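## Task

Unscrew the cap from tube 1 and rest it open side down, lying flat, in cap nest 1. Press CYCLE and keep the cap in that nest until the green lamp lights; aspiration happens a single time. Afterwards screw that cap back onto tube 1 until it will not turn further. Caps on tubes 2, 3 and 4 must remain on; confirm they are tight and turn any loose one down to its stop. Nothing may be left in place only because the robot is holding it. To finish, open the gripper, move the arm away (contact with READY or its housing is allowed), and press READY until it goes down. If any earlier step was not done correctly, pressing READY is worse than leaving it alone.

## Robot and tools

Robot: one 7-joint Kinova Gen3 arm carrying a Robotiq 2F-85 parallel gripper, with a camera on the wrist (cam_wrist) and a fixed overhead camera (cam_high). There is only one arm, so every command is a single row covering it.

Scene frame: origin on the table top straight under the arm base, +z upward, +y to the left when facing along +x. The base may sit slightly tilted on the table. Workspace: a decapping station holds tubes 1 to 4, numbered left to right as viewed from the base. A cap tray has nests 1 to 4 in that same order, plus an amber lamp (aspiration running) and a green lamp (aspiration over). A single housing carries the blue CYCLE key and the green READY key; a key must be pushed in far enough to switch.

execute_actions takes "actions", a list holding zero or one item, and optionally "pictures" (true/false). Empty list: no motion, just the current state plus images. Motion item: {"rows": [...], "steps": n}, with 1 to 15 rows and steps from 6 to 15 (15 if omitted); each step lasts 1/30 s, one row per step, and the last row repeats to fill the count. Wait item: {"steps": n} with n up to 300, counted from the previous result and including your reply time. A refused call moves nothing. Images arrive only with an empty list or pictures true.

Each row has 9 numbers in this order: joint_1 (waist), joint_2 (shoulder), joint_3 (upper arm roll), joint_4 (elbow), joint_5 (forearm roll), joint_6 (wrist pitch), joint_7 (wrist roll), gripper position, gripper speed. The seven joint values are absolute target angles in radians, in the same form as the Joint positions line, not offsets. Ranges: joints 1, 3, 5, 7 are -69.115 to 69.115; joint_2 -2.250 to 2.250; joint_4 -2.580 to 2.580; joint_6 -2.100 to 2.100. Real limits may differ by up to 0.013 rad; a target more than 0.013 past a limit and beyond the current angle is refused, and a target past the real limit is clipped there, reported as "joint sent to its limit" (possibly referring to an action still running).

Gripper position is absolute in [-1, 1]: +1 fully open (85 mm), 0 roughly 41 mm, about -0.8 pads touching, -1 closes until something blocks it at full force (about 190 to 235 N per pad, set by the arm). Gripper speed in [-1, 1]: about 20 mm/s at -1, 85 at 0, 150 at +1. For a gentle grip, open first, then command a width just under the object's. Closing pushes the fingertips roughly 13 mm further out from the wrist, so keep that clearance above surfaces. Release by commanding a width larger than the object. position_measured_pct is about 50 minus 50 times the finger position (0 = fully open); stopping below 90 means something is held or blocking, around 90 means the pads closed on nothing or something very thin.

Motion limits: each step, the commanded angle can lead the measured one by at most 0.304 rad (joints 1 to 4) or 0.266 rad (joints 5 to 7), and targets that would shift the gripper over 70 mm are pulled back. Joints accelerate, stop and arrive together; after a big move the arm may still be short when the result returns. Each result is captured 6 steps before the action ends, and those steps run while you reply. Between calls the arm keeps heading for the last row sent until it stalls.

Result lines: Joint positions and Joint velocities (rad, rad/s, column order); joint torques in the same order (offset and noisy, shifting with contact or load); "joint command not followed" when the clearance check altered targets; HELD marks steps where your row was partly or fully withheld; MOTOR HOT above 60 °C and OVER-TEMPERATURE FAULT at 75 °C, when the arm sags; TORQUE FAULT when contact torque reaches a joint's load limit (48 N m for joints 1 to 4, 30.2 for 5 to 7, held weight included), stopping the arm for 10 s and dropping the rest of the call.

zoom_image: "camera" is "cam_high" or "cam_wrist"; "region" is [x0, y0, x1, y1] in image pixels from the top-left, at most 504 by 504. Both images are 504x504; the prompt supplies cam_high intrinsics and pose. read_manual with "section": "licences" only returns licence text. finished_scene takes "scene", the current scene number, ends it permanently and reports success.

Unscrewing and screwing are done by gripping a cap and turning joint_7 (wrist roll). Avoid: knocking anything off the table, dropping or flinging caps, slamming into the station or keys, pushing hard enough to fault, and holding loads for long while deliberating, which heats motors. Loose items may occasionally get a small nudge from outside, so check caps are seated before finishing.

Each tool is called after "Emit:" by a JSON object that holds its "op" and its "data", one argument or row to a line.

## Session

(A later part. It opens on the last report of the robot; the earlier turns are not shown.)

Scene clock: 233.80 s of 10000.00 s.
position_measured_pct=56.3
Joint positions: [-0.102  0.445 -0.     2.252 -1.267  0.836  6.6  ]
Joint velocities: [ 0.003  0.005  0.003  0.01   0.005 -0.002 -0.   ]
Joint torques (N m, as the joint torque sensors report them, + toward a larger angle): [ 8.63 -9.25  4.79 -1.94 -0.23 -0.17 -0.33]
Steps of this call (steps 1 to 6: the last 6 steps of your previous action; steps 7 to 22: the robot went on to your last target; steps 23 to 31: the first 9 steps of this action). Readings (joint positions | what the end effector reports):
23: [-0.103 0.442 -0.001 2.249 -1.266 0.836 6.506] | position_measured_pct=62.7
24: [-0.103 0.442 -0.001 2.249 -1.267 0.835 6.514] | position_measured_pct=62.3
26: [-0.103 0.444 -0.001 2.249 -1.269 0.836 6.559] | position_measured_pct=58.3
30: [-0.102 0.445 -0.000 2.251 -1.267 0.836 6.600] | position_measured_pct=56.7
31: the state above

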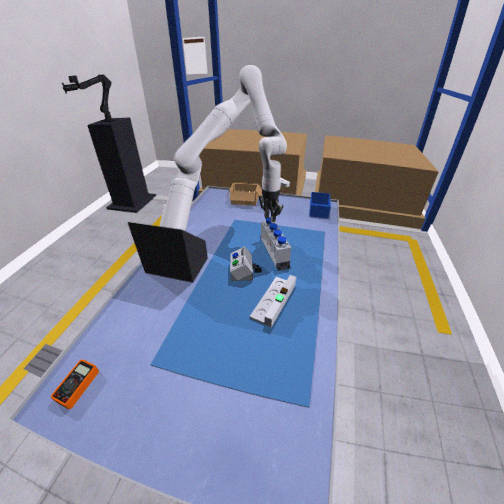

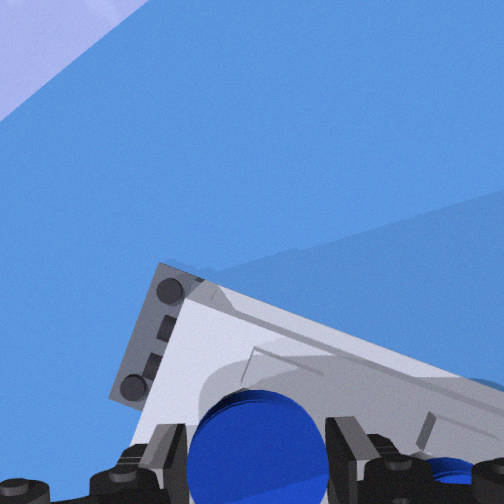

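Emit:
{"op": "execute_actions", "data": {
  "actions": [
    {"rows": [[-0.0528,0.4038,0,2.2383,-1.1841,0.8755,6.60,-0.13,0.0]], "steps": 12}
  ],
  "pictures": false
}}

Emit:
{"op": "execute_actions", "data": {
  "actions": [
    {"rows": [[0.0444,0.5255,0,2.1798,-1.1588,0.8915,7.8123,0.1,0.0]], "steps": 15}
  ],
  "pictures": false
}}

Emit:
{"op": "execute_actions", "data": {
  "actions": [
    {"rows": [[0.0444,0.5255,0,2.1798,-1.1588,0.8915,7.8123,0.1,0.0]], "steps": 15}
  ],
  "pictures": false
}}

Emit:
{"op": "execute_actions", "data": {
  "actions": [
    {"rows": [[0.0444,0.5255,0,2.1798,-1.1588,0.8915,7.8123,0.1,0.0]], "steps": 15}
  ],
  "pictures": true
}}

Scene clock: 237.30 s of 10000.00 s.
position_measured_pct=56.3
Joint positions: [-0.056  0.406  0.001  2.239 -1.187  0.873  6.6  ]
Joint velocities: [-0.003 -0.005  0.012 -0.017  0.161  0.07   0.   ]
Joint torques (N m, as the joint torque sensors report them, + toward a larger angle): [ 6.56 -6.59  3.95 -2.11 -0.38 -0.37 -0.32]
Steps of this call (steps 1 to 6: the last 6 steps of your previous action; steps 7 to 15: the robot went on to your last target; steps 16 to 99: nothing new was sent; steps 100 to 105: the first 6 steps of this action). Readings (joint positions | what the end effector reports):
100: [-0.100 0.444 -0.000 2.252 -1.265 0.836 6.600] | position_measured_pct=56.3
101: [-0.093 0.438 -0.001 2.251 -1.257 0.841 6.600] | position_measured_pct=56.3
103: [-0.066 0.416 -0.001 2.244 -1.216 0.861 6.600] | position_measured_pct=56.3
105: the state above

Scene clock: 237.80 s of 10000.00 s.
position_measured_pct=45.2
Joint positions: [ 0.017  0.491  0.001  2.196 -1.166  0.887  6.862]
Joint velocities: [ 0.157  0.198 -0.002 -0.104  0.045  0.03   1.216]
Joint torques (N m, as the joint torque sensors report them, + toward a larger angle): [ 8.62 -9.93  4.94 -2.18 -0.28 -0.03 -0.15]
Steps of this call (steps 1 to 6: the last 6 steps of your previous action; steps 7 to 15: the first 9 steps of this action). Readings (joint positions | what the end effector reports):
7: [-0.052 0.406 -0.000 2.238 -1.184 0.876 6.601] | position_measured_pct=56.3
8: [-0.047 0.412 -0.001 2.236 -1.183 0.877 6.611] | position_measured_pct=56.0
10: [-0.026 0.438 -0.001 2.224 -1.178 0.880 6.661] | position_measured_pct=52.0
14: [0.011 0.484 0.001 2.200 -1.167 0.886 6.821] | position_measured_pct=45.6
15: the state above

Scene clock: 238.30 s of 10000.00 s.
position_measured_pct=45.2
Joint positions: [ 0.043  0.524  0.     2.18  -1.159  0.891  7.472]
Joint velocities: [ 0.008  0.011 -0.    -0.003  0.002  0.001  1.217]
Joint torques (N m, as the joint torque sensors report them, + toward a larger angle): [ 9.52 -9.76  5.41 -2.55 -0.27 -0.21 -0.37]
Steps of this call (steps 1 to 6: the last 6 steps of your previous action; steps 7 to 15: the first 9 steps of this action). Readings (joint positions | what the end effector reports):
7: [0.037 0.517 0.000 2.183 -1.160 0.890 7.146] | position_measured_pct=45.2
8: [0.039 0.518 0.000 2.183 -1.160 0.891 7.187] | position_measured_pct=45.2
10: [0.041 0.521 0.000 2.182 -1.160 0.891 7.268] | position_measured_pct=45.2
14: [0.043 0.523 0.000 2.181 -1.159 0.891 7.431] | position_measured_pct=45.2
15: the state above

Scene clock: 238.80 s of 10000.00 s.
position_measured_pct=45.2
Joint positions: [ 0.044  0.525  0.     2.18  -1.159  0.891  7.812]
Joint velocities: [ 0.     0.001  0.    -0.001 -0.    -0.    -0.   ]
Joint torques (N m, as the joint torque sensors report them, + toward a larger angle): [ 9.5  -9.54  5.45 -2.38 -0.25 -0.21 -0.3 ]
Steps of this call (steps 1 to 6: the last 6 steps of your previous action; steps 7 to 15: the first 9 steps of this action). Readings (joint positions | what the end effector reports):
7: [0.044 0.525 0.000 2.180 -1.159 0.891 7.754] | position_measured_pct=45.2
8: [0.044 0.525 0.000 2.180 -1.159 0.891 7.784] | position_measured_pct=45.2
10: [0.044 0.525 0.000 2.180 -1.159 0.891 7.811] | position_measured_pct=45.2
14: [0.044 0.525 -0.000 2.180 -1.159 0.891 7.812] | position_measured_pct=45.2
15: the state above

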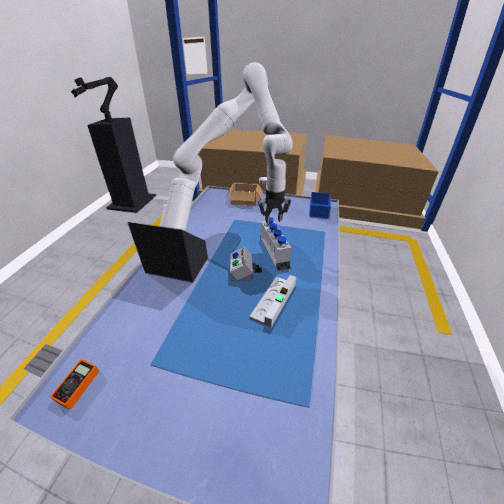

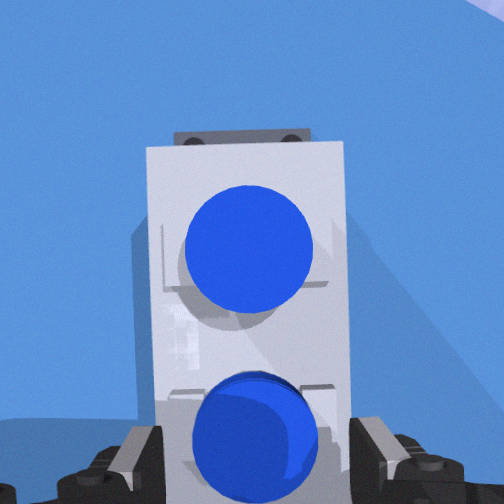

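Emit:
{"op": "execute_actions", "data": {
  "actions": [
    {"rows": [[-0.0117,0.5748,0,2.1961,-1.2556,0.8475,7.8822,0.1,0.0]], "steps": 15}
  ],
  "pictures": false
}}

Emit:
{"op": "execute_actions", "data": {
  "actions": [
    {"rows": [[-0.0117,0.5748,0,2.1961,-1.2556,0.8475,7.8822,-1,0.2]], "steps": 15}
  ],
  "pictures": false
}}

Scene clock: 239.53 s of 10000.00 s.
position_measured_pct=45.2
Joint positions: [-0.009  0.572 -0.     2.196 -1.256  0.848  7.882]
Joint velocities: [-0.022  0.022  0.009  0.005 -0.001 -0.005  0.   ]
Joint torques (N m, as the joint torque sensors report them, + toward a larger angle): [  9.82 -10.08   5.04  -1.55  -0.44  -0.02  -0.41]
Steps of this call (steps 1 to 6: the last 6 steps of your previous action; steps 7 to 13: the robot went on to your last target; steps 14 to 22: the first 9 steps of this action). Readings (joint positions | what the end effector reports):
14: [0.043 0.527 0.000 2.180 -1.160 0.891 7.813] | position_measured_pct=45.2
15: [0.036 0.533 0.001 2.181 -1.169 0.887 7.819] | position_measured_pct=45.2
17: [0.007 0.558 0.001 2.189 -1.212 0.867 7.851] | position_measured_pct=45.2
21: [-0.008 0.572 -0.001 2.196 -1.255 0.848 7.882] | position_measured_pct=45.2
22: the state above

Scene clock: 240.03 s of 10000.00 s.
position_measured_pct=61.5
Joint positions: [-0.011  0.573  0.001  2.197 -1.254  0.848  7.882]
Joint velocities: [ 0.001  0.    -0.003  0.002 -0.001 -0.004 -0.001]
Joint torques (N m, as the joint torque sensors report them, + toward a larger angle): [ 9.   -8.47  4.64 -2.56 -0.93 -0.5  -0.34]
Steps of this call (steps 1 to 6: the last 6 steps of your previous action; steps 7 to 15: the first 9 steps of this action). Readings (joint positions | what the end effector reports):
7: [-0.011 0.575 -0.000 2.196 -1.256 0.848 7.882] | position_measured_pct=45.2
8: [-0.011 0.575 -0.000 2.196 -1.256 0.848 7.882] | position_measured_pct=45.6
10: [-0.012 0.575 -0.000 2.196 -1.256 0.848 7.882] | position_measured_pct=50.4
14: [-0.011 0.573 0.001 2.197 -1.254 0.849 7.882] | position_measured_pct=60.3
15: the state above

Emit:
{"op": "execute_actions", "data": {
  "actions": [
    {"rows": [[-0.0117,0.5748,0,2.1961,-1.2556,0.8475,7.80,-1,0.2]], "steps": 12}
  ],
  "pictures": false
}}

Emit:
{"op": "execute_actions", "data": {
  "actions": [
    {"rows": [[-0.0117,0.5748,0,2.1961,-1.2556,0.8475,7.72,-1,0.2]], "steps": 12}
  ],
  "pictures": false
}}

Scene clock: 240.67 s of 10000.00 s.
position_measured_pct=61.5
Joint positions: [-0.011  0.573  0.001  2.197 -1.254  0.848  7.802]
Joint velocities: [ 0.002  0.    -0.     0.002 -0.002 -0.    -0.097]
Joint torques (N m, as the joint torque sensors report them, + toward a larger angle): [ 8.81 -8.78  4.66 -2.47 -0.88 -0.67 -0.41]
Steps of this call (steps 1 to 6: the last 6 steps of your previous action; steps 7 to 13: the robot went on to your last target; steps 14 to 19: the first 6 steps of this action). Readings (joint positions | what the end effector reports):
14: [-0.011 0.573 0.001 2.197 -1.254 0.848 7.881] | position_measured_pct=61.5
15: [-0.011 0.573 0.001 2.197 -1.254 0.848 7.872] | position_measured_pct=61.5
17: [-0.011 0.573 0.001 2.197 -1.254 0.848 7.827] | position_measured_pct=61.5
19: the state above

Scene clock: 241.07 s of 10000.00 s.
position_measured_pct=61.5
Joint positions: [-0.011  0.573  0.001  2.197 -1.254  0.848  7.722]
Joint velocities: [ 0.    -0.001  0.    -0.001  0.    -0.    -0.085]
Joint torques (N m, as the joint torque sensors report them, + toward a larger angle): [ 8.85 -8.89  4.74 -2.5  -0.85 -0.58 -0.45]
Steps of this call (steps 1 to 6: the last 6 steps of your previous action; steps 7 to 12: the first 6 steps of this action). Readings (joint positions | what the end effector reports):
7: [-0.011 0.573 0.001 2.197 -1.254 0.848 7.799] | position_measured_pct=61.5
8: [-0.011 0.573 0.001 2.197 -1.254 0.848 7.789] | position_measured_pct=61.5
10: [-0.011 0.573 0.001 2.197 -1.254 0.848 7.746] | position_measured_pct=61.5
12: the state above

Emit:
{"op": "execute_actions", "data": {
  "actions": [
    {"rows": [[-0.0117,0.5748,0,2.1961,-1.2556,0.8475,7.40,-1,0.2]], "steps": 15}
  ],
  "pictures": false
}}

Emit:
{"op": "execute_actions", "data": {
  "actions": [
    {"rows": [[-0.0117,0.5748,0,2.1961,-1.2556,0.8475,7.05,-1,0.2]], "steps": 15}
  ],
  "pictures": false
}}

Scene clock: 241.57 s of 10000.00 s.
position_measured_pct=61.5
Joint positions: [-0.012  0.572 -0.     2.195 -1.251  0.848  7.465]
Joint velocities: [-0.006 -0.014 -0.011 -0.003 -0.006  0.018 -1.051]
Joint torques (N m, as the joint torque sensors report them, + toward a larger angle): [ 9.99 -6.69  6.07 -1.02 -2.46 -0.8  -2.69]
Steps of this call (steps 1 to 6: the last 6 steps of your previous action; steps 7 to 15: the first 9 steps of this action). Readings (joint positions | what the end effector reports):
7: [-0.011 0.573 0.001 2.197 -1.254 0.848 7.719] | position_measured_pct=61.5
8: [-0.011 0.573 0.001 2.197 -1.254 0.848 7.709] | position_measured_pct=61.5
10: [-0.011 0.573 0.001 2.197 -1.254 0.848 7.659] | position_measured_pct=61.5
14: [-0.011 0.572 0.000 2.195 -1.251 0.847 7.503] | position_measured_pct=61.5
15: the state above

Scene clock: 242.07 s of 10000.00 s.
position_measured_pct=61.5
Joint positions: [-0.012  0.571 -0.     2.195 -1.251  0.848  7.143]
Joint velocities: [-0.002 -0.005 -0.007 -0.005 -0.002  0.001 -1.197]
Joint torques (N m, as the joint torque sensors report them, + toward a larger angle): [10.18 -6.45  5.96  0.   -2.06 -0.58 -2.95]
Steps of this call (steps 1 to 6: the last 6 steps of your previous action; steps 7 to 15: the first 9 steps of this action). Readings (joint positions | what the end effector reports):
7: [-0.012 0.572 -0.000 2.195 -1.251 0.848 7.403] | position_measured_pct=61.5
8: [-0.012 0.571 -0.000 2.195 -1.251 0.848 7.394] | position_measured_pct=61.5
10: [-0.012 0.571 -0.000 2.195 -1.251 0.847 7.344] | position_measured_pct=61.5
14: [-0.012 0.572 0.000 2.195 -1.251 0.847 7.184] | position_measured_pct=61.5
15: the state above

Emit:
{"op": "execute_actions", "data": {
  "actions": [
    {"rows": [[-0.0117,0.5748,0,2.1961,-1.2556,0.8475,7.10,-0.10,0.2]], "steps": 12}
  ],
  "pictures": false
}}

Emit:
{"op": "execute_actions", "data": {
  "actions": [
    {"rows": [[0.0444,0.5255,0,2.1798,-1.1588,0.8915,7.10,-0.10,0.2]], "steps": 15}
  ],
  "pictures": false
}}

Scene clock: 242.70 s of 10000.00 s.
position_measured_pct=55.6
Joint positions: [-0.012  0.574 -0.     2.196 -1.256  0.847  7.1  ]
Joint velocities: [ 0.002  0.008  0.004  0.006 -0.003  0.001  0.007]
Joint torques (N m, as the joint torque sensors report them, + toward a larger angle): [  9.63 -10.44   5.26  -2.01  -0.41  -0.24  -0.11]
Steps of this call (steps 1 to 6: the last 6 steps of your previous action; steps 7 to 13: the robot went on to your last target; steps 14 to 19: the first 6 steps of this action). Readings (joint positions | what the end effector reports):
14: [-0.012 0.571 -0.000 2.195 -1.251 0.847 7.057] | position_measured_pct=61.5
15: [-0.012 0.572 -0.001 2.195 -1.252 0.847 7.065] | position_measured_pct=61.1
17: [-0.012 0.573 -0.001 2.195 -1.255 0.847 7.094] | position_measured_pct=56.7
19: the state above

Scene clock: 243.20 s of 10000.00 s.
position_measured_pct=54.8
Joint positions: [ 0.041  0.528  0.     2.18  -1.159  0.891  7.1  ]
Joint velocities: [ 0.022 -0.02  -0.008 -0.002 -0.001  0.005 -0.   ]
Joint torques (N m, as the joint torque sensors report them, + toward a larger angle): [ 9.53 -9.28  5.64 -2.61 -0.31 -0.17 -0.36]
Steps of this call (steps 1 to 6: the last 6 steps of your previous action; steps 7 to 15: the first 9 steps of this action). Readings (joint positions | what the end effector reports):
7: [-0.010 0.573 -0.000 2.196 -1.254 0.848 7.100] | position_measured_pct=54.8
8: [-0.003 0.567 -0.001 2.194 -1.246 0.852 7.100] | position_measured_pct=54.8
10: [0.025 0.543 -0.002 2.187 -1.202 0.873 7.100] | position_measured_pct=54.8
14: [0.041 0.529 0.001 2.180 -1.159 0.891 7.100] | position_measured_pct=54.8
15: the state above

Emit:
{"op": "execute_actions", "data": {
  "actions": [
    {"rows": [[0.1270,0.6428,0,2.0998,-1.1214,0.9063,7.8734,0.1,0.2]], "steps": 15}
  ],
  "pictures": false
}}

Emit:
{"op": "execute_actions", "data": {
  "actions": [
    {"rows": [[0.1270,0.6428,0,2.0998,-1.1214,0.9063,7.8734,0.1,0.2]], "steps": 15}
  ],
  "pictures": false
}}

Emit:
{"op": "execute_actions", "data": {
  "actions": [
    {"rows": [[0.1270,0.6428,0,2.0998,-1.1214,0.9063,7.8734,0.1,0.2]], "steps": 10}
  ],
  "pictures": true
}}

Scene clock: 246.13 s of 10000.00 s.
position_measured_pct=45.2
Joint positions: [ 0.103  0.609  0.001  2.122 -1.132  0.902  7.362]
Joint velocities: [ 0.135  0.19  -0.002 -0.142  0.066  0.028  1.215]
Joint torques (N m, as the joint torque sensors report them, + toward a larger angle): [  9.98 -10.48   5.24  -2.25  -0.28   0.04  -0.07]
Steps of this call (steps 1 to 6: the last 6 steps of your previous action; steps 7 to 15: the robot went on to your last target; steps 16 to 79: nothing new was sent; steps 80 to 88: the first 9 steps of this action). Readings (joint positions | what the end effector reports):
80: [0.045 0.527 -0.000 2.179 -1.159 0.892 7.101] | position_measured_pct=54.8
81: [0.050 0.533 -0.001 2.176 -1.157 0.893 7.111] | position_measured_pct=54.4
83: [0.067 0.558 -0.001 2.160 -1.150 0.896 7.161] | position_measured_pct=49.6
87: [0.099 0.603 0.001 2.127 -1.134 0.901 7.321] | position_measured_pct=45.2
88: the state above

Scene clock: 246.63 s of 10000.00 s.
position_measured_pct=45.2
Joint positions: [ 0.127  0.642  0.     2.1   -1.121  0.906  7.873]
Joint velocities: [ 0.002  0.005 -0.001 -0.003 -0.001  0.001  0.024]
Joint torques (N m, as the joint torque sensors report them, + toward a larger angle): [10.3  -9.6   5.4  -2.85 -0.33 -0.16 -0.31]
Steps of this call (steps 1 to 6: the last 6 steps of your previous action; steps 7 to 15: the first 9 steps of this action). Readings (joint positions | what the end effector reports):
7: [0.121 0.634 0.000 2.105 -1.124 0.905 7.646] | position_measured_pct=45.2
8: [0.122 0.636 0.000 2.104 -1.123 0.906 7.687] | position_measured_pct=45.2
10: [0.124 0.639 0.000 2.102 -1.122 0.906 7.768] | position_measured_pct=45.2
14: [0.126 0.642 0.000 2.100 -1.121 0.906 7.871] | position_measured_pct=45.2
15: the state above

Scene clock: 246.97 s of 10000.00 s.
position_measured_pct=45.2
Joint positions: [ 0.127  0.643  0.     2.1   -1.121  0.906  7.873]
Joint velocities: [-0.001  0.001 -0.     0.002 -0.    -0.    -0.   ]
Joint torques (N m, as the joint torque sensors report them, + toward a larger angle): [ 10.38 -10.17   5.57  -2.71  -0.27  -0.14  -0.3 ]
Steps of this call (steps 1 to 6: the last 6 steps of your previous action; steps 7 to 10: the first 4 steps of this action). Readings (joint positions | what the end effector reports):
7: [0.127 0.643 0.000 2.100 -1.121 0.906 7.873] | position_measured_pct=45.2
8: [0.127 0.643 0.000 2.100 -1.121 0.906 7.873] | position_measured_pct=45.2
10: the state above

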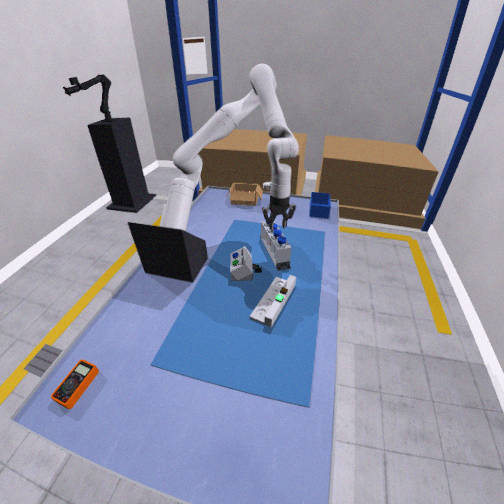

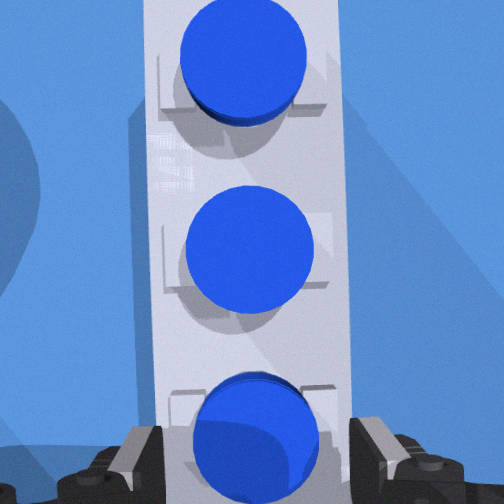

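Emit:
{"op": "execute_actions", "data": {
  "actions": [
    {"rows": [[0.0755,0.6889,0,2.1153,-1.2097,0.8650,7.9370,0.1,0.2]], "steps": 15}
  ],
  "pictures": false
}}

Emit:
{"op": "execute_actions", "data": {
  "actions": [
    {"rows": [[0.0755,0.6889,0,2.1153,-1.2097,0.8650,7.9370,-1,0.2]], "steps": 15}
  ],
  "pictures": false
}}

Emit:
{"op": "execute_actions", "data": {
  "actions": [
    {"rows": [[0.0755,0.6889,0,2.1153,-1.2097,0.8650,7.80,-1,0.2]], "steps": 13}
  ],
  "pictures": false
}}

Scene clock: 247.57 s of 10000.00 s.
position_measured_pct=45.2
Joint positions: [ 0.078  0.687 -0.     2.115 -1.21   0.865  7.937]
Joint velocities: [-0.018  0.017  0.009  0.005  0.001 -0.004  0.   ]
Joint torques (N m, as the joint torque sensors report them, + toward a larger angle): [ 10.92 -10.61   5.46  -1.9   -0.3   -0.05  -0.34]
Steps of this call (steps 1 to 6: the last 6 steps of your previous action; steps 7 to 9: the robot went on to your last target; steps 10 to 18: the first 9 steps of this action). Readings (joint positions | what the end effector reports):
10: [0.125 0.644 0.000 2.100 -1.123 0.906 7.874] | position_measured_pct=45.2
11: [0.118 0.650 0.001 2.101 -1.131 0.901 7.880] | position_measured_pct=45.2
13: [0.091 0.674 0.001 2.109 -1.174 0.881 7.911] | position_measured_pct=45.2
17: [0.079 0.686 -0.001 2.115 -1.210 0.865 7.937] | position_measured_pct=45.2
18: the state above

Scene clock: 248.07 s of 10000.00 s.
position_measured_pct=61.1
Joint positions: [ 0.076  0.688  0.001  2.116 -1.209  0.866  7.937]
Joint velocities: [ 0.002 -0.002 -0.002  0.002 -0.001 -0.003 -0.   ]
Joint torques (N m, as the joint torque sensors report them, + toward a larger angle): [10.34 -9.44  5.07 -2.44 -0.64 -0.63 -0.33]
Steps of this call (steps 1 to 6: the last 6 steps of your previous action; steps 7 to 15: the first 9 steps of this action). Readings (joint positions | what the end effector reports):
7: [0.076 0.689 -0.000 2.115 -1.210 0.865 7.937] | position_measured_pct=45.2
8: [0.076 0.689 -0.000 2.115 -1.210 0.865 7.937] | position_measured_pct=45.6
10: [0.076 0.689 -0.000 2.115 -1.210 0.865 7.937] | position_measured_pct=50.4
14: [0.076 0.688 0.001 2.116 -1.209 0.866 7.937] | position_measured_pct=60.3
15: the state above

Scene clock: 248.50 s of 10000.00 s.
position_measured_pct=61.1
Joint positions: [ 0.076  0.688  0.001  2.116 -1.209  0.866  7.805]
Joint velocities: [ 0.002 -0.001 -0.    -0.002 -0.001  0.    -0.25 ]
Joint torques (N m, as the joint torque sensors report them, + toward a larger angle): [10.03 -9.68  5.09 -2.42 -0.72 -0.57 -0.44]
Steps of this call (steps 1 to 6: the last 6 steps of your previous action; steps 7 to 13: the first 7 steps of this action). Readings (joint positions | what the end effector reports):
7: [0.076 0.688 0.001 2.116 -1.209 0.866 7.936] | position_measured_pct=61.1
8: [0.076 0.688 0.001 2.116 -1.209 0.866 7.926] | position_measured_pct=61.1
10: [0.076 0.688 0.001 2.116 -1.209 0.866 7.876] | position_measured_pct=61.1
13: the state above

Emit:
{"op": "execute_actions", "data": {
  "actions": [
    {"rows": [[0.0755,0.6889,0,2.1153,-1.2097,0.8650,7.66,-1,0.2]], "steps": 13}
  ],
  "pictures": false
}}

Scene clock: 248.93 s of 10000.00 s.
position_measured_pct=61.1
Joint positions: [ 0.076  0.687  0.     2.115 -1.207  0.865  7.669]
Joint velocities: [-0.008 -0.008 -0.007 -0.016  0.036 -0.01  -0.228]
Joint torques (N m, as the joint torque sensors report them, + toward a larger angle): [11.11 -8.88  5.84 -1.07 -1.74  0.08 -2.47]
Steps of this call (steps 1 to 6: the last 6 steps of your previous action; steps 7 to 13: the first 7 steps of this action). Readings (joint positions | what the end effector reports):
7: [0.076 0.688 0.001 2.116 -1.209 0.866 7.799] | position_measured_pct=61.1
8: [0.076 0.688 0.001 2.116 -1.209 0.866 7.789] | position_measured_pct=61.1
10: [0.076 0.688 0.001 2.116 -1.209 0.866 7.739] | position_measured_pct=61.1
13: the state above

Emit:
{"op": "execute_actions", "data": {
  "actions": [
    {"rows": [[0.0755,0.6889,0,2.1153,-1.2097,0.8650,7.68,-0.10,0.2]], "steps": 12}
  ],
  "pictures": false
}}

Emit:
{"op": "execute_actions", "data": {
  "actions": [
    {"rows": [[0.1270,0.6428,0,2.0998,-1.1214,0.9063,7.68,-0.10,0.2]], "steps": 15}
  ],
  "pictures": false
}}

Scene clock: 249.47 s of 10000.00 s.
position_measured_pct=55.6
Joint positions: [ 0.075  0.688 -0.     2.115 -1.21   0.865  7.68 ]
Joint velocities: [ 0.003  0.005  0.001  0.002 -0.003  0.002 -0.003]
Joint torques (N m, as the joint torque sensors report them, + toward a larger angle): [ 10.81 -10.72   5.62  -2.19  -0.33  -0.17  -0.42]
Steps of this call (steps 1 to 6: the last 6 steps of your previous action; steps 7 to 10: the robot went on to your last target; steps 11 to 16: the first 6 steps of this action). Readings (joint positions | what the end effector reports):
11: [0.075 0.686 0.000 2.114 -1.205 0.864 7.666] | position_measured_pct=61.1
12: [0.075 0.687 -0.000 2.114 -1.206 0.864 7.674] | position_measured_pct=61.1
14: [0.075 0.688 -0.000 2.115 -1.209 0.865 7.681] | position_measured_pct=56.7
16: the state above

Scene clock: 249.97 s of 10000.00 s.
position_measured_pct=54.8
Joint positions: [ 0.124  0.645  0.     2.1   -1.121  0.906  7.68 ]
Joint velocities: [ 0.02  -0.018 -0.009 -0.003 -0.001  0.004  0.   ]
Joint torques (N m, as the joint torque sensors report them, + toward a larger angle): [ 10.58 -10.19   5.89  -2.95  -0.35  -0.17  -0.29]
Steps of this call (steps 1 to 6: the last 6 steps of your previous action; steps 7 to 15: the first 9 steps of this action). Readings (joint positions | what the end effector reports):
7: [0.077 0.688 -0.000 2.115 -1.208 0.866 7.680] | position_measured_pct=54.8
8: [0.084 0.682 -0.001 2.114 -1.200 0.870 7.680] | position_measured_pct=54.8
10: [0.111 0.658 -0.002 2.107 -1.157 0.890 7.680] | position_measured_pct=54.8
14: [0.124 0.646 0.001 2.100 -1.121 0.906 7.680] | position_measured_pct=54.8
15: the state above

Emit:
{"op": "execute_actions", "data": {
  "actions": [
    {"rows": [[0.1971,0.7550,0,2.0008,-1.0750,0.9242,7.9036,0.1,0.2]], "steps": 15}
  ],
  "pictures": false
}}

Emit:
{"op": "execute_actions", "data": {
  "actions": [
    {"rows": [[0.1971,0.7550,0,2.0008,-1.0750,0.9242,7.9036,0.1,0.2]], "steps": 15}
  ],
  "pictures": true
}}

Scene clock: 252.20 s of 10000.00 s.
position_measured_pct=45.2
Joint positions: [ 0.193  0.748  0.002  2.005 -1.076  0.922  7.898]
Joint velocities: [ 0.051  0.075  0.008 -0.117  0.063  0.02   0.296]
Joint torques (N m, as the joint torque sensors report them, + toward a larger angle): [  9.7  -13.56   4.13  -1.99  -0.44   0.75  -0.28]
Steps of this call (steps 1 to 6: the last 6 steps of your previous action; steps 7 to 15: the robot went on to your last target; steps 16 to 58: nothing new was sent; steps 59 to 67: the first 9 steps of this action). Readings (joint positions | what the end effector reports):
59: [0.128 0.644 -0.000 2.099 -1.121 0.907 7.681] | position_measured_pct=54.8
60: [0.132 0.651 -0.001 2.094 -1.119 0.908 7.691] | position_measured_pct=54.4
62: [0.150 0.680 -0.002 2.071 -1.109 0.913 7.741] | position_measured_pct=49.6
66: [0.190 0.743 0.001 2.011 -1.079 0.921 7.882] | position_measured_pct=45.2
67: the state above

Scene clock: 252.70 s of 10000.00 s.
position_measured_pct=45.2
Joint positions: [ 0.197  0.755  0.     2.001 -1.075  0.924  7.904]
Joint velocities: [ 0.002  0.001  0.    -0.002  0.001 -0.     0.   ]
Joint torques (N m, as the joint torque sensors report them, + toward a larger angle): [ 11.22 -10.86   5.95  -3.12  -0.27  -0.09  -0.43]
Steps of this call (steps 1 to 6: the last 6 steps of your previous action; steps 7 to 15: the first 9 steps of this action). Readings (joint positions | what the end effector reports):
7: [0.196 0.754 0.000 2.001 -1.075 0.924 7.904] | position_measured_pct=45.2
8: [0.197 0.754 0.000 2.001 -1.075 0.924 7.904] | position_measured_pct=45.2
10: [0.197 0.755 0.000 2.001 -1.075 0.924 7.904] | position_measured_pct=45.2
14: [0.197 0.755 0.000 2.001 -1.075 0.924 7.904] | position_measured_pct=45.2
15: the state above

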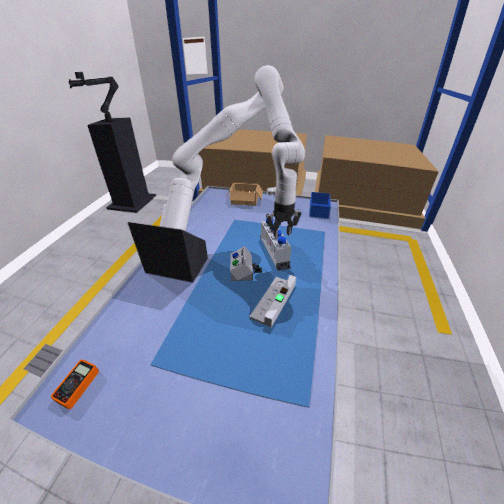

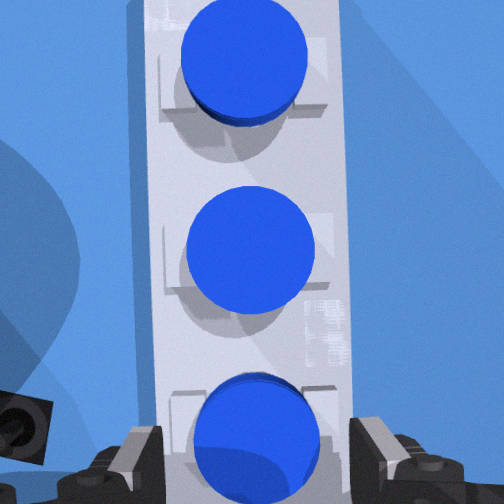

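Emit:
{"op": "execute_actions", "data": {
  "actions": [
    {"rows": [[0.1501,0.7978,0,2.0154,-1.1540,0.8841,7.9600,0.1,0.2]], "steps": 15}
  ],
  "pictures": false
}}

Emit:
{"op": "execute_actions", "data": {
  "actions": [
    {"rows": [[0.1501,0.7978,0,2.0154,-1.1540,0.8841,7.9600,-1,0.2]], "steps": 15}
  ],
  "pictures": false
}}

Emit:
{"op": "execute_actions", "data": {
  "actions": [
    {"rows": [[0.1501,0.7978,0,2.0154,-1.1540,0.8841,7.82,-1,0.2]], "steps": 13}
  ],
  "pictures": false
}}

Scene clock: 253.40 s of 10000.00 s.
position_measured_pct=45.2
Joint positions: [ 0.152  0.796 -0.     2.015 -1.154  0.884  7.96 ]
Joint velocities: [-0.015  0.015  0.009  0.002  0.001 -0.004  0.   ]
Joint torques (N m, as the joint torque sensors report them, + toward a larger angle): [ 11.72 -11.42   5.91  -2.55  -0.2   -0.27  -0.29]
Steps of this call (steps 1 to 6: the last 6 steps of your previous action; steps 7 to 12: the robot went on to your last target; steps 13 to 21: the first 9 steps of this action). Readings (joint positions | what the end effector reports):
13: [0.196 0.756 0.000 2.001 -1.076 0.923 7.905] | position_measured_pct=45.2
14: [0.189 0.762 0.001 2.002 -1.085 0.919 7.910] | position_measured_pct=45.2
16: [0.163 0.786 0.001 2.010 -1.125 0.898 7.939] | position_measured_pct=45.2
20: [0.153 0.795 -0.001 2.015 -1.154 0.884 7.960] | position_measured_pct=45.2
21: the state above

Scene clock: 253.90 s of 10000.00 s.
position_measured_pct=61.1
Joint positions: [ 0.151  0.797  0.001  2.016 -1.154  0.885  7.96 ]
Joint velocities: [ 0.001 -0.001 -0.002  0.004  0.001 -0.003  0.   ]
Joint torques (N m, as the joint torque sensors report them, + toward a larger angle): [ 10.86 -11.02   5.42  -2.7   -0.49  -0.57  -0.26]
Steps of this call (steps 1 to 6: the last 6 steps of your previous action; steps 7 to 15: the first 9 steps of this action). Readings (joint positions | what the end effector reports):
7: [0.150 0.798 -0.000 2.015 -1.154 0.884 7.960] | position_measured_pct=45.2
8: [0.150 0.798 -0.000 2.015 -1.154 0.884 7.960] | position_measured_pct=45.6
10: [0.150 0.798 -0.000 2.015 -1.154 0.884 7.960] | position_measured_pct=50.4
14: [0.151 0.797 0.001 2.016 -1.154 0.885 7.960] | position_measured_pct=60.3
15: the state above

Scene clock: 254.33 s of 10000.00 s.
position_measured_pct=61.1
Joint positions: [ 0.151  0.796  0.     2.016 -1.154  0.885  7.826]
Joint velocities: [ 0.001 -0.     0.     0.    -0.001 -0.001 -0.276]
Joint torques (N m, as the joint torque sensors report them, + toward a larger angle): [ 10.94 -10.59   5.52  -2.74  -0.49  -0.55  -0.36]
Steps of this call (steps 1 to 6: the last 6 steps of your previous action; steps 7 to 13: the first 7 steps of this action). Readings (joint positions | what the end effector reports):
7: [0.151 0.797 0.001 2.016 -1.154 0.885 7.958] | position_measured_pct=61.1
8: [0.151 0.797 0.001 2.016 -1.153 0.885 7.949] | position_measured_pct=61.1
10: [0.151 0.796 0.000 2.016 -1.153 0.885 7.899] | position_measured_pct=61.1
13: the state above

Emit:
{"op": "execute_actions", "data": {
  "actions": [
    {"rows": [[0.1501,0.7978,0,2.0154,-1.1540,0.8841,7.68,-1,0.2]], "steps": 13}
  ],
  "pictures": false
}}

Scene clock: 254.77 s of 10000.00 s.
position_measured_pct=61.1
Joint positions: [ 0.151  0.796 -0.     2.015 -1.151  0.884  7.689]
Joint velocities: [-0.009 -0.011 -0.007 -0.014  0.038 -0.009 -0.228]
Joint torques (N m, as the joint torque sensors report them, + toward a larger angle): [12.05 -9.21  6.29 -1.39 -1.95 -0.06 -2.47]
Steps of this call (steps 1 to 6: the last 6 steps of your previous action; steps 7 to 13: the first 7 steps of this action). Readings (joint positions | what the end effector reports):
7: [0.151 0.796 0.000 2.016 -1.154 0.885 7.819] | position_measured_pct=61.1
8: [0.151 0.796 0.000 2.016 -1.154 0.885 7.809] | position_measured_pct=61.1
10: [0.151 0.796 0.000 2.016 -1.154 0.885 7.759] | position_measured_pct=61.1
13: the state above

Emit:
{"op": "execute_actions", "data": {
  "actions": [
    {"rows": [[0.1501,0.7978,0,2.0154,-1.1540,0.8841,7.70,-0.10,0.2]], "steps": 12}
  ],
  "pictures": false
}}

Emit:
{"op": "execute_actions", "data": {
  "actions": [
    {"rows": [[0.1971,0.7550,0,2.0008,-1.0750,0.9242,7.70,-0.10,0.2]], "steps": 12}
  ],
  "pictures": true
}}

Scene clock: 259.47 s of 10000.00 s.
position_measured_pct=55.6
Joint positions: [ 0.15   0.797 -0.     2.015 -1.154  0.884  7.7  ]
Joint velocities: [ 0.003  0.004  0.003  0.002 -0.003  0.001 -0.003]
Joint torques (N m, as the joint torque sensors report them, + toward a larger angle): [ 11.66 -11.62   5.52  -2.41  -0.48  -0.29  -0.54]
Steps of this call (steps 1 to 6: the last 6 steps of your previous action; steps 7 to 15: the robot went on to your last target; steps 16 to 135: nothing new was sent; steps 136 to 141: the first 6 steps of this action). Readings (joint positions | what the end effector reports):
136: [0.150 0.795 -0.000 2.014 -1.150 0.884 7.687] | position_measured_pct=61.1
137: [0.149 0.796 -0.000 2.014 -1.151 0.883 7.694] | position_measured_pct=61.1
139: [0.149 0.797 -0.000 2.015 -1.153 0.884 7.701] | position_measured_pct=56.7
141: the state above

Scene clock: 259.87 s of 10000.00 s.
position_measured_pct=54.8
Joint positions: [ 0.194  0.758  0.002  2.001 -1.078  0.922  7.7  ]
Joint velocities: [ 0.002 -0.004  0.02  -0.021  0.133  0.059  0.   ]
Joint torques (N m, as the joint torque sensors report them, + toward a larger angle): [ 8.15 -7.81  4.17 -1.69 -0.31 -0.09 -0.39]
Steps of this call (steps 1 to 6: the last 6 steps of your previous action; steps 7 to 12: the first 6 steps of this action). Readings (joint positions | what the end effector reports):
7: [0.152 0.796 -0.000 2.015 -1.153 0.885 7.700] | position_measured_pct=54.8
8: [0.159 0.790 -0.001 2.014 -1.144 0.889 7.700] | position_measured_pct=54.8
10: [0.184 0.767 -0.001 2.007 -1.104 0.910 7.700] | position_measured_pct=54.8
12: the state above

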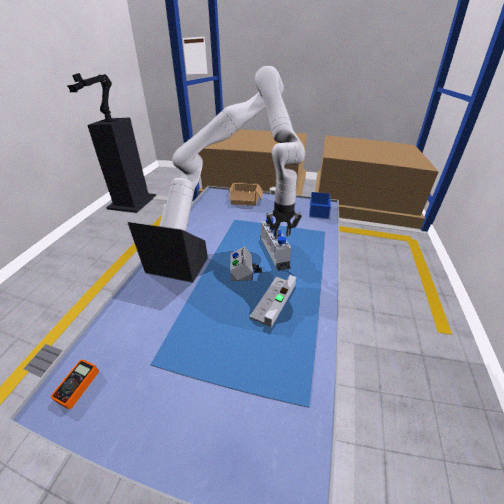

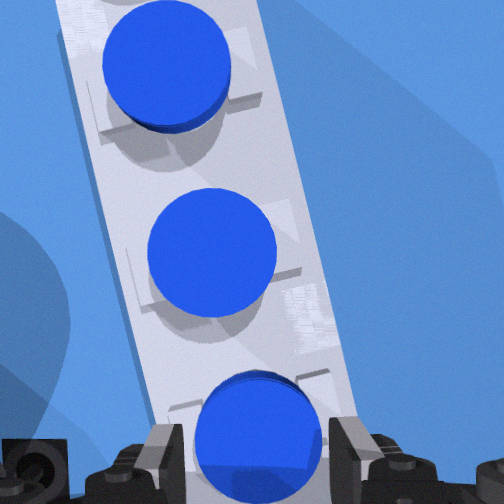

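Emit:
{"op": "execute_actions", "data": {
  "actions": [
    {"rows": [[0.6714,0.9804,0,2.3488,-1.0933,0.6930,9.9697,-0.9,0.5]], "steps": 15}
  ],
  "pictures": false
}}

Emit:
{"op": "execute_actions", "data": {
  "actions": [
    {"rows": [[0.6714,0.9804,0,2.3488,-1.0933,0.6930,9.9697,-0.9,0.5]], "steps": 15}
  ],
  "pictures": false
}}

Emit:
{"op": "execute_actions", "data": {
  "actions": [
    {"rows": [[0.6714,0.9804,0,2.3488,-1.0933,0.6930,9.9697,-0.9,0.5]], "steps": 15}
  ],
  "pictures": false
}}

Emit:
{"op": "execute_actions", "data": {
  "actions": [
    {"rows": [[0.6714,0.9804,0,2.3488,-1.0933,0.6930,9.9697,-0.9,0.5]], "steps": 15}
  ],
  "pictures": false
}}

Scene clock: 260.87 s of 10000.00 s.
position_measured_pct=81.0
Joint positions: [ 0.369  0.859 -0.001  2.15  -1.084  0.821  7.839]
Joint velocities: [ 0.914  0.416 -0.001  0.674 -0.033 -0.438  0.778]
Joint torques (N m, as the joint torque sensors report them, + toward a larger angle): [ 11.26 -10.9    5.45  -2.27  -0.43  -0.03  -0.24]
Steps of this call (steps 1 to 6: the last 6 steps of your previous action; steps 7 to 15: the robot went on to your last target; steps 16 to 21: nothing new was sent; steps 22 to 30: the first 9 steps of this action). Readings (joint positions | what the end effector reports):
22: [0.199 0.756 -0.000 2.002 -1.075 0.924 7.701] | position_measured_pct=54.8
23: [0.206 0.761 -0.002 2.007 -1.076 0.920 7.705] | position_measured_pct=55.6
25: [0.236 0.783 -0.002 2.033 -1.079 0.900 7.728] | position_measured_pct=61.5
29: [0.339 0.845 -0.001 2.127 -1.083 0.836 7.814] | position_measured_pct=77.0
30: the state above

Scene clock: 261.37 s of 10000.00 s.
position_measured_pct=90.9
Joint positions: [ 0.652  0.973  0.     2.338 -1.093  0.7    8.413]
Joint velocities: [ 0.123  0.049 -0.001  0.067 -0.004 -0.044  1.216]
Joint torques (N m, as the joint torque sensors report them, + toward a larger angle): [ 7.28 -9.38  3.64 -2.59 -0.42 -0.14 -0.4 ]
Steps of this call (steps 1 to 6: the last 6 steps of your previous action; steps 7 to 15: the first 9 steps of this action). Readings (joint positions | what the end effector reports):
7: [0.575 0.942 0.001 2.289 -1.090 0.731 8.087] | position_measured_pct=90.9
8: [0.592 0.949 0.001 2.300 -1.090 0.723 8.128] | position_measured_pct=90.9
10: [0.617 0.959 0.001 2.317 -1.091 0.713 8.209] | position_measured_pct=90.9
14: [0.647 0.971 0.000 2.336 -1.093 0.701 8.372] | position_measured_pct=90.9
15: the state above

Scene clock: 261.87 s of 10000.00 s.
position_measured_pct=90.9
Joint positions: [ 0.671  0.98   0.     2.348 -1.093  0.693  9.022]
Joint velocities: [ 0.004  0.004 -0.     0.003  0.    -0.002  1.217]
Joint torques (N m, as the joint torque sensors report them, + toward a larger angle): [ 7.5  -9.63  3.64 -2.52 -0.24 -0.1  -0.19]
Steps of this call (steps 1 to 6: the last 6 steps of your previous action; steps 7 to 15: the first 9 steps of this action). Readings (joint positions | what the end effector reports):
7: [0.667 0.979 0.000 2.347 -1.093 0.694 8.697] | position_measured_pct=90.9
8: [0.668 0.979 0.000 2.347 -1.093 0.694 8.738] | position_measured_pct=90.9
10: [0.669 0.979 0.000 2.348 -1.093 0.694 8.819] | position_measured_pct=90.9
14: [0.670 0.980 0.000 2.348 -1.093 0.693 8.982] | position_measured_pct=90.9
15: the state above

Scene clock: 262.37 s of 10000.00 s.
position_measured_pct=90.9
Joint positions: [ 0.671  0.98   0.     2.349 -1.093  0.693  9.632]
Joint velocities: [ 0.001  0.001 -0.     0.001  0.001 -0.001  1.218]
Joint torques (N m, as the joint torque sensors report them, + toward a larger angle): [ 7.58 -9.53  3.62 -2.24 -0.3  -0.24 -0.15]
Steps of this call (steps 1 to 6: the last 6 steps of your previous action; steps 7 to 15: the first 9 steps of this action). Readings (joint positions | what the end effector reports):
7: [0.671 0.980 0.000 2.349 -1.093 0.693 9.307] | position_measured_pct=90.9
8: [0.671 0.980 0.000 2.349 -1.093 0.693 9.348] | position_measured_pct=90.9
10: [0.671 0.980 0.000 2.349 -1.093 0.693 9.429] | position_measured_pct=90.9
14: [0.671 0.980 0.000 2.349 -1.093 0.693 9.591] | position_measured_pct=90.9
15: the state above

Emit:
{"op": "execute_actions", "data": {
  "actions": [
    {"rows": [[0.5428,1.1436,0,2.3859,-1.4676,0.6705,10.2911,-0.9,0.5]], "steps": 15}
  ],
  "pictures": false
}}

Emit:
{"op": "execute_actions", "data": {
  "actions": [
    {"rows": [[0.5428,1.1436,0,2.3859,-1.4676,0.6705,10.2911,-0.9,0.5]], "steps": 15}
  ],
  "pictures": true
}}

Scene clock: 262.93 s of 10000.00 s.
position_measured_pct=90.9
Joint positions: [ 0.577  1.099 -0.     2.376 -1.34   0.677 10.211]
Joint velocities: [-0.33   0.422  0.004  0.094 -1.216 -0.06   0.769]
Joint torques (N m, as the joint torque sensors report them, + toward a larger angle): [ 8.13 -9.9   4.03 -0.64 -0.38  0.   -0.13]
Steps of this call (steps 1 to 6: the last 6 steps of your previous action; steps 7 to 8: the robot went on to your last target; steps 9 to 17: the first 9 steps of this action). Readings (joint positions | what the end effector reports):
9: [0.670 0.982 0.000 2.349 -1.094 0.693 9.964] | position_measured_pct=90.9
10: [0.664 0.988 0.001 2.350 -1.102 0.692 9.988] | position_measured_pct=90.9
12: [0.640 1.018 0.001 2.356 -1.144 0.689 10.054] | position_measured_pct=90.9
16: [0.588 1.085 -0.000 2.373 -1.299 0.679 10.185] | position_measured_pct=90.9
17: the state above

Scene clock: 263.43 s of 10000.00 s.
position_measured_pct=90.9
Joint positions: [ 0.543  1.143 -0.     2.386 -1.468  0.67  10.291]
Joint velocities: [-0.003  0.002  0.    -0.     0.     0.    -0.   ]
Joint torques (N m, as the joint torque sensors report them, + toward a larger angle): [  8.25 -10.08   3.99  -0.17  -0.24  -0.28  -0.32]
Steps of this call (steps 1 to 6: the last 6 steps of your previous action; steps 7 to 15: the first 9 steps of this action). Readings (joint positions | what the end effector reports):
7: [0.546 1.140 -0.000 2.386 -1.468 0.671 10.291] | position_measured_pct=90.9
8: [0.545 1.141 -0.000 2.386 -1.468 0.670 10.291] | position_measured_pct=90.9
10: [0.544 1.142 -0.000 2.386 -1.468 0.670 10.291] | position_measured_pct=90.9
14: [0.543 1.143 -0.000 2.386 -1.468 0.670 10.291] | position_measured_pct=90.9
15: the state above

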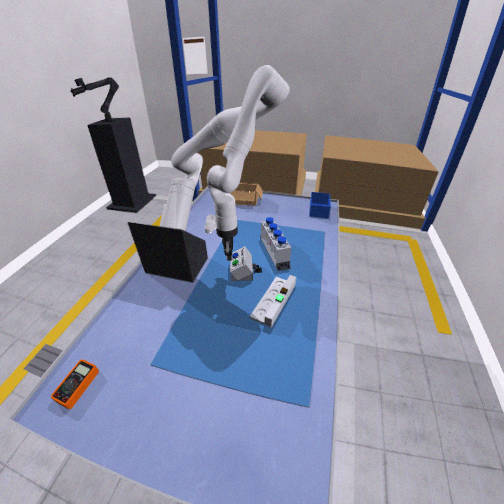

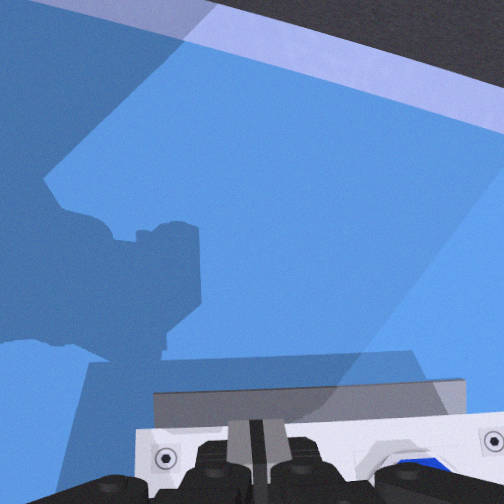

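Emit:
{"op": "execute_actions", "data": {
  "actions": [
    {"rows": [[0.4941,1.1681,0,2.3762,-1.5322,0.6885,10.3163,-0.9,0.5]], "steps": 15}
  ],
  "pictures": false
}}

Emit:
{"op": "execute_actions", "data": {
  "actions": [
    {"rows": [[0.4778,1.1763,0,2.3730,-1.5537,0.6945,10.3247,-0.9,0.5]], "steps": 12}
  ],
  "pictures": false
}}

Emit:
{"op": "execute_actions", "data": {
  "actions": [
    {"rows": [[0.4681,1.1812,0,2.3710,-1.5666,0.6981,10.3298,-0.9,0.5]], "steps": 15}
  ],
  "pictures": true
}}

Scene clock: 264.23 s of 10000.00 s.
position_measured_pct=90.9
Joint positions: [ 0.496  1.167 -0.     2.376 -1.532  0.688 10.316]
Joint velocities: [-0.02   0.012  0.003 -0.001  0.001  0.     0.   ]
Joint torques (N m, as the joint torque sensors report them, + toward a larger angle): [  8.53 -10.62   3.79   0.3   -0.28  -0.27  -0.3 ]
Steps of this call (steps 1 to 6: the last 6 steps of your previous action; steps 7 to 15: the robot went on to your last target; steps 16 to 24: the first 9 steps of this action). Readings (joint positions | what the end effector reports):
16: [0.541 1.144 0.000 2.386 -1.469 0.671 10.291] | position_measured_pct=90.9
17: [0.534 1.148 0.001 2.385 -1.475 0.673 10.294] | position_measured_pct=90.9
19: [0.507 1.161 0.001 2.380 -1.507 0.682 10.307] | position_measured_pct=90.9
23: [0.497 1.167 -0.000 2.376 -1.532 0.688 10.316] | position_measured_pct=90.9
24: the state above

Scene clock: 264.57 s of 10000.00 s.
position_measured_pct=90.9
Joint positions: [ 0.478  1.176  0.     2.373 -1.554  0.694 10.325]
Joint velocities: [-0.     0.    -0.    -0.002  0.    -0.001 -0.   ]
Joint torques (N m, as the joint torque sensors report them, + toward a larger angle): no reading
Kept back: nothing.
The task's run ended inside this call: 8 steps that you had sent did not run.
Steps of this call (steps 1 to 6: the last 6 steps of your previous action; steps 7 to 10: the first 4 steps of this action). Readings (joint positions | what the end effector reports):
7: [0.493 1.169 0.000 2.376 -1.533 0.689 10.317] | position_measured_pct=90.9
8: [0.486 1.172 0.001 2.375 -1.540 0.691 10.319] | position_measured_pct=90.9
10: [0.479 1.176 0.000 2.374 -1.552 0.694 10.324] | position_measured_pct=90.9
The task's run has ended: the event that ends the task has happened. This ends this scene only. If you have not yet called finished_scene for this scene, call it to go on to the next scene.

The task's run has ended: the event that ends the task has happened. This scene is finished. If you have not yet called finished_scene for this scene, call it to go on to the next scene.

Emit:
{"op": "finished_scene", "data": {
  "scene": 1
}}

The scene is finished: the task was done.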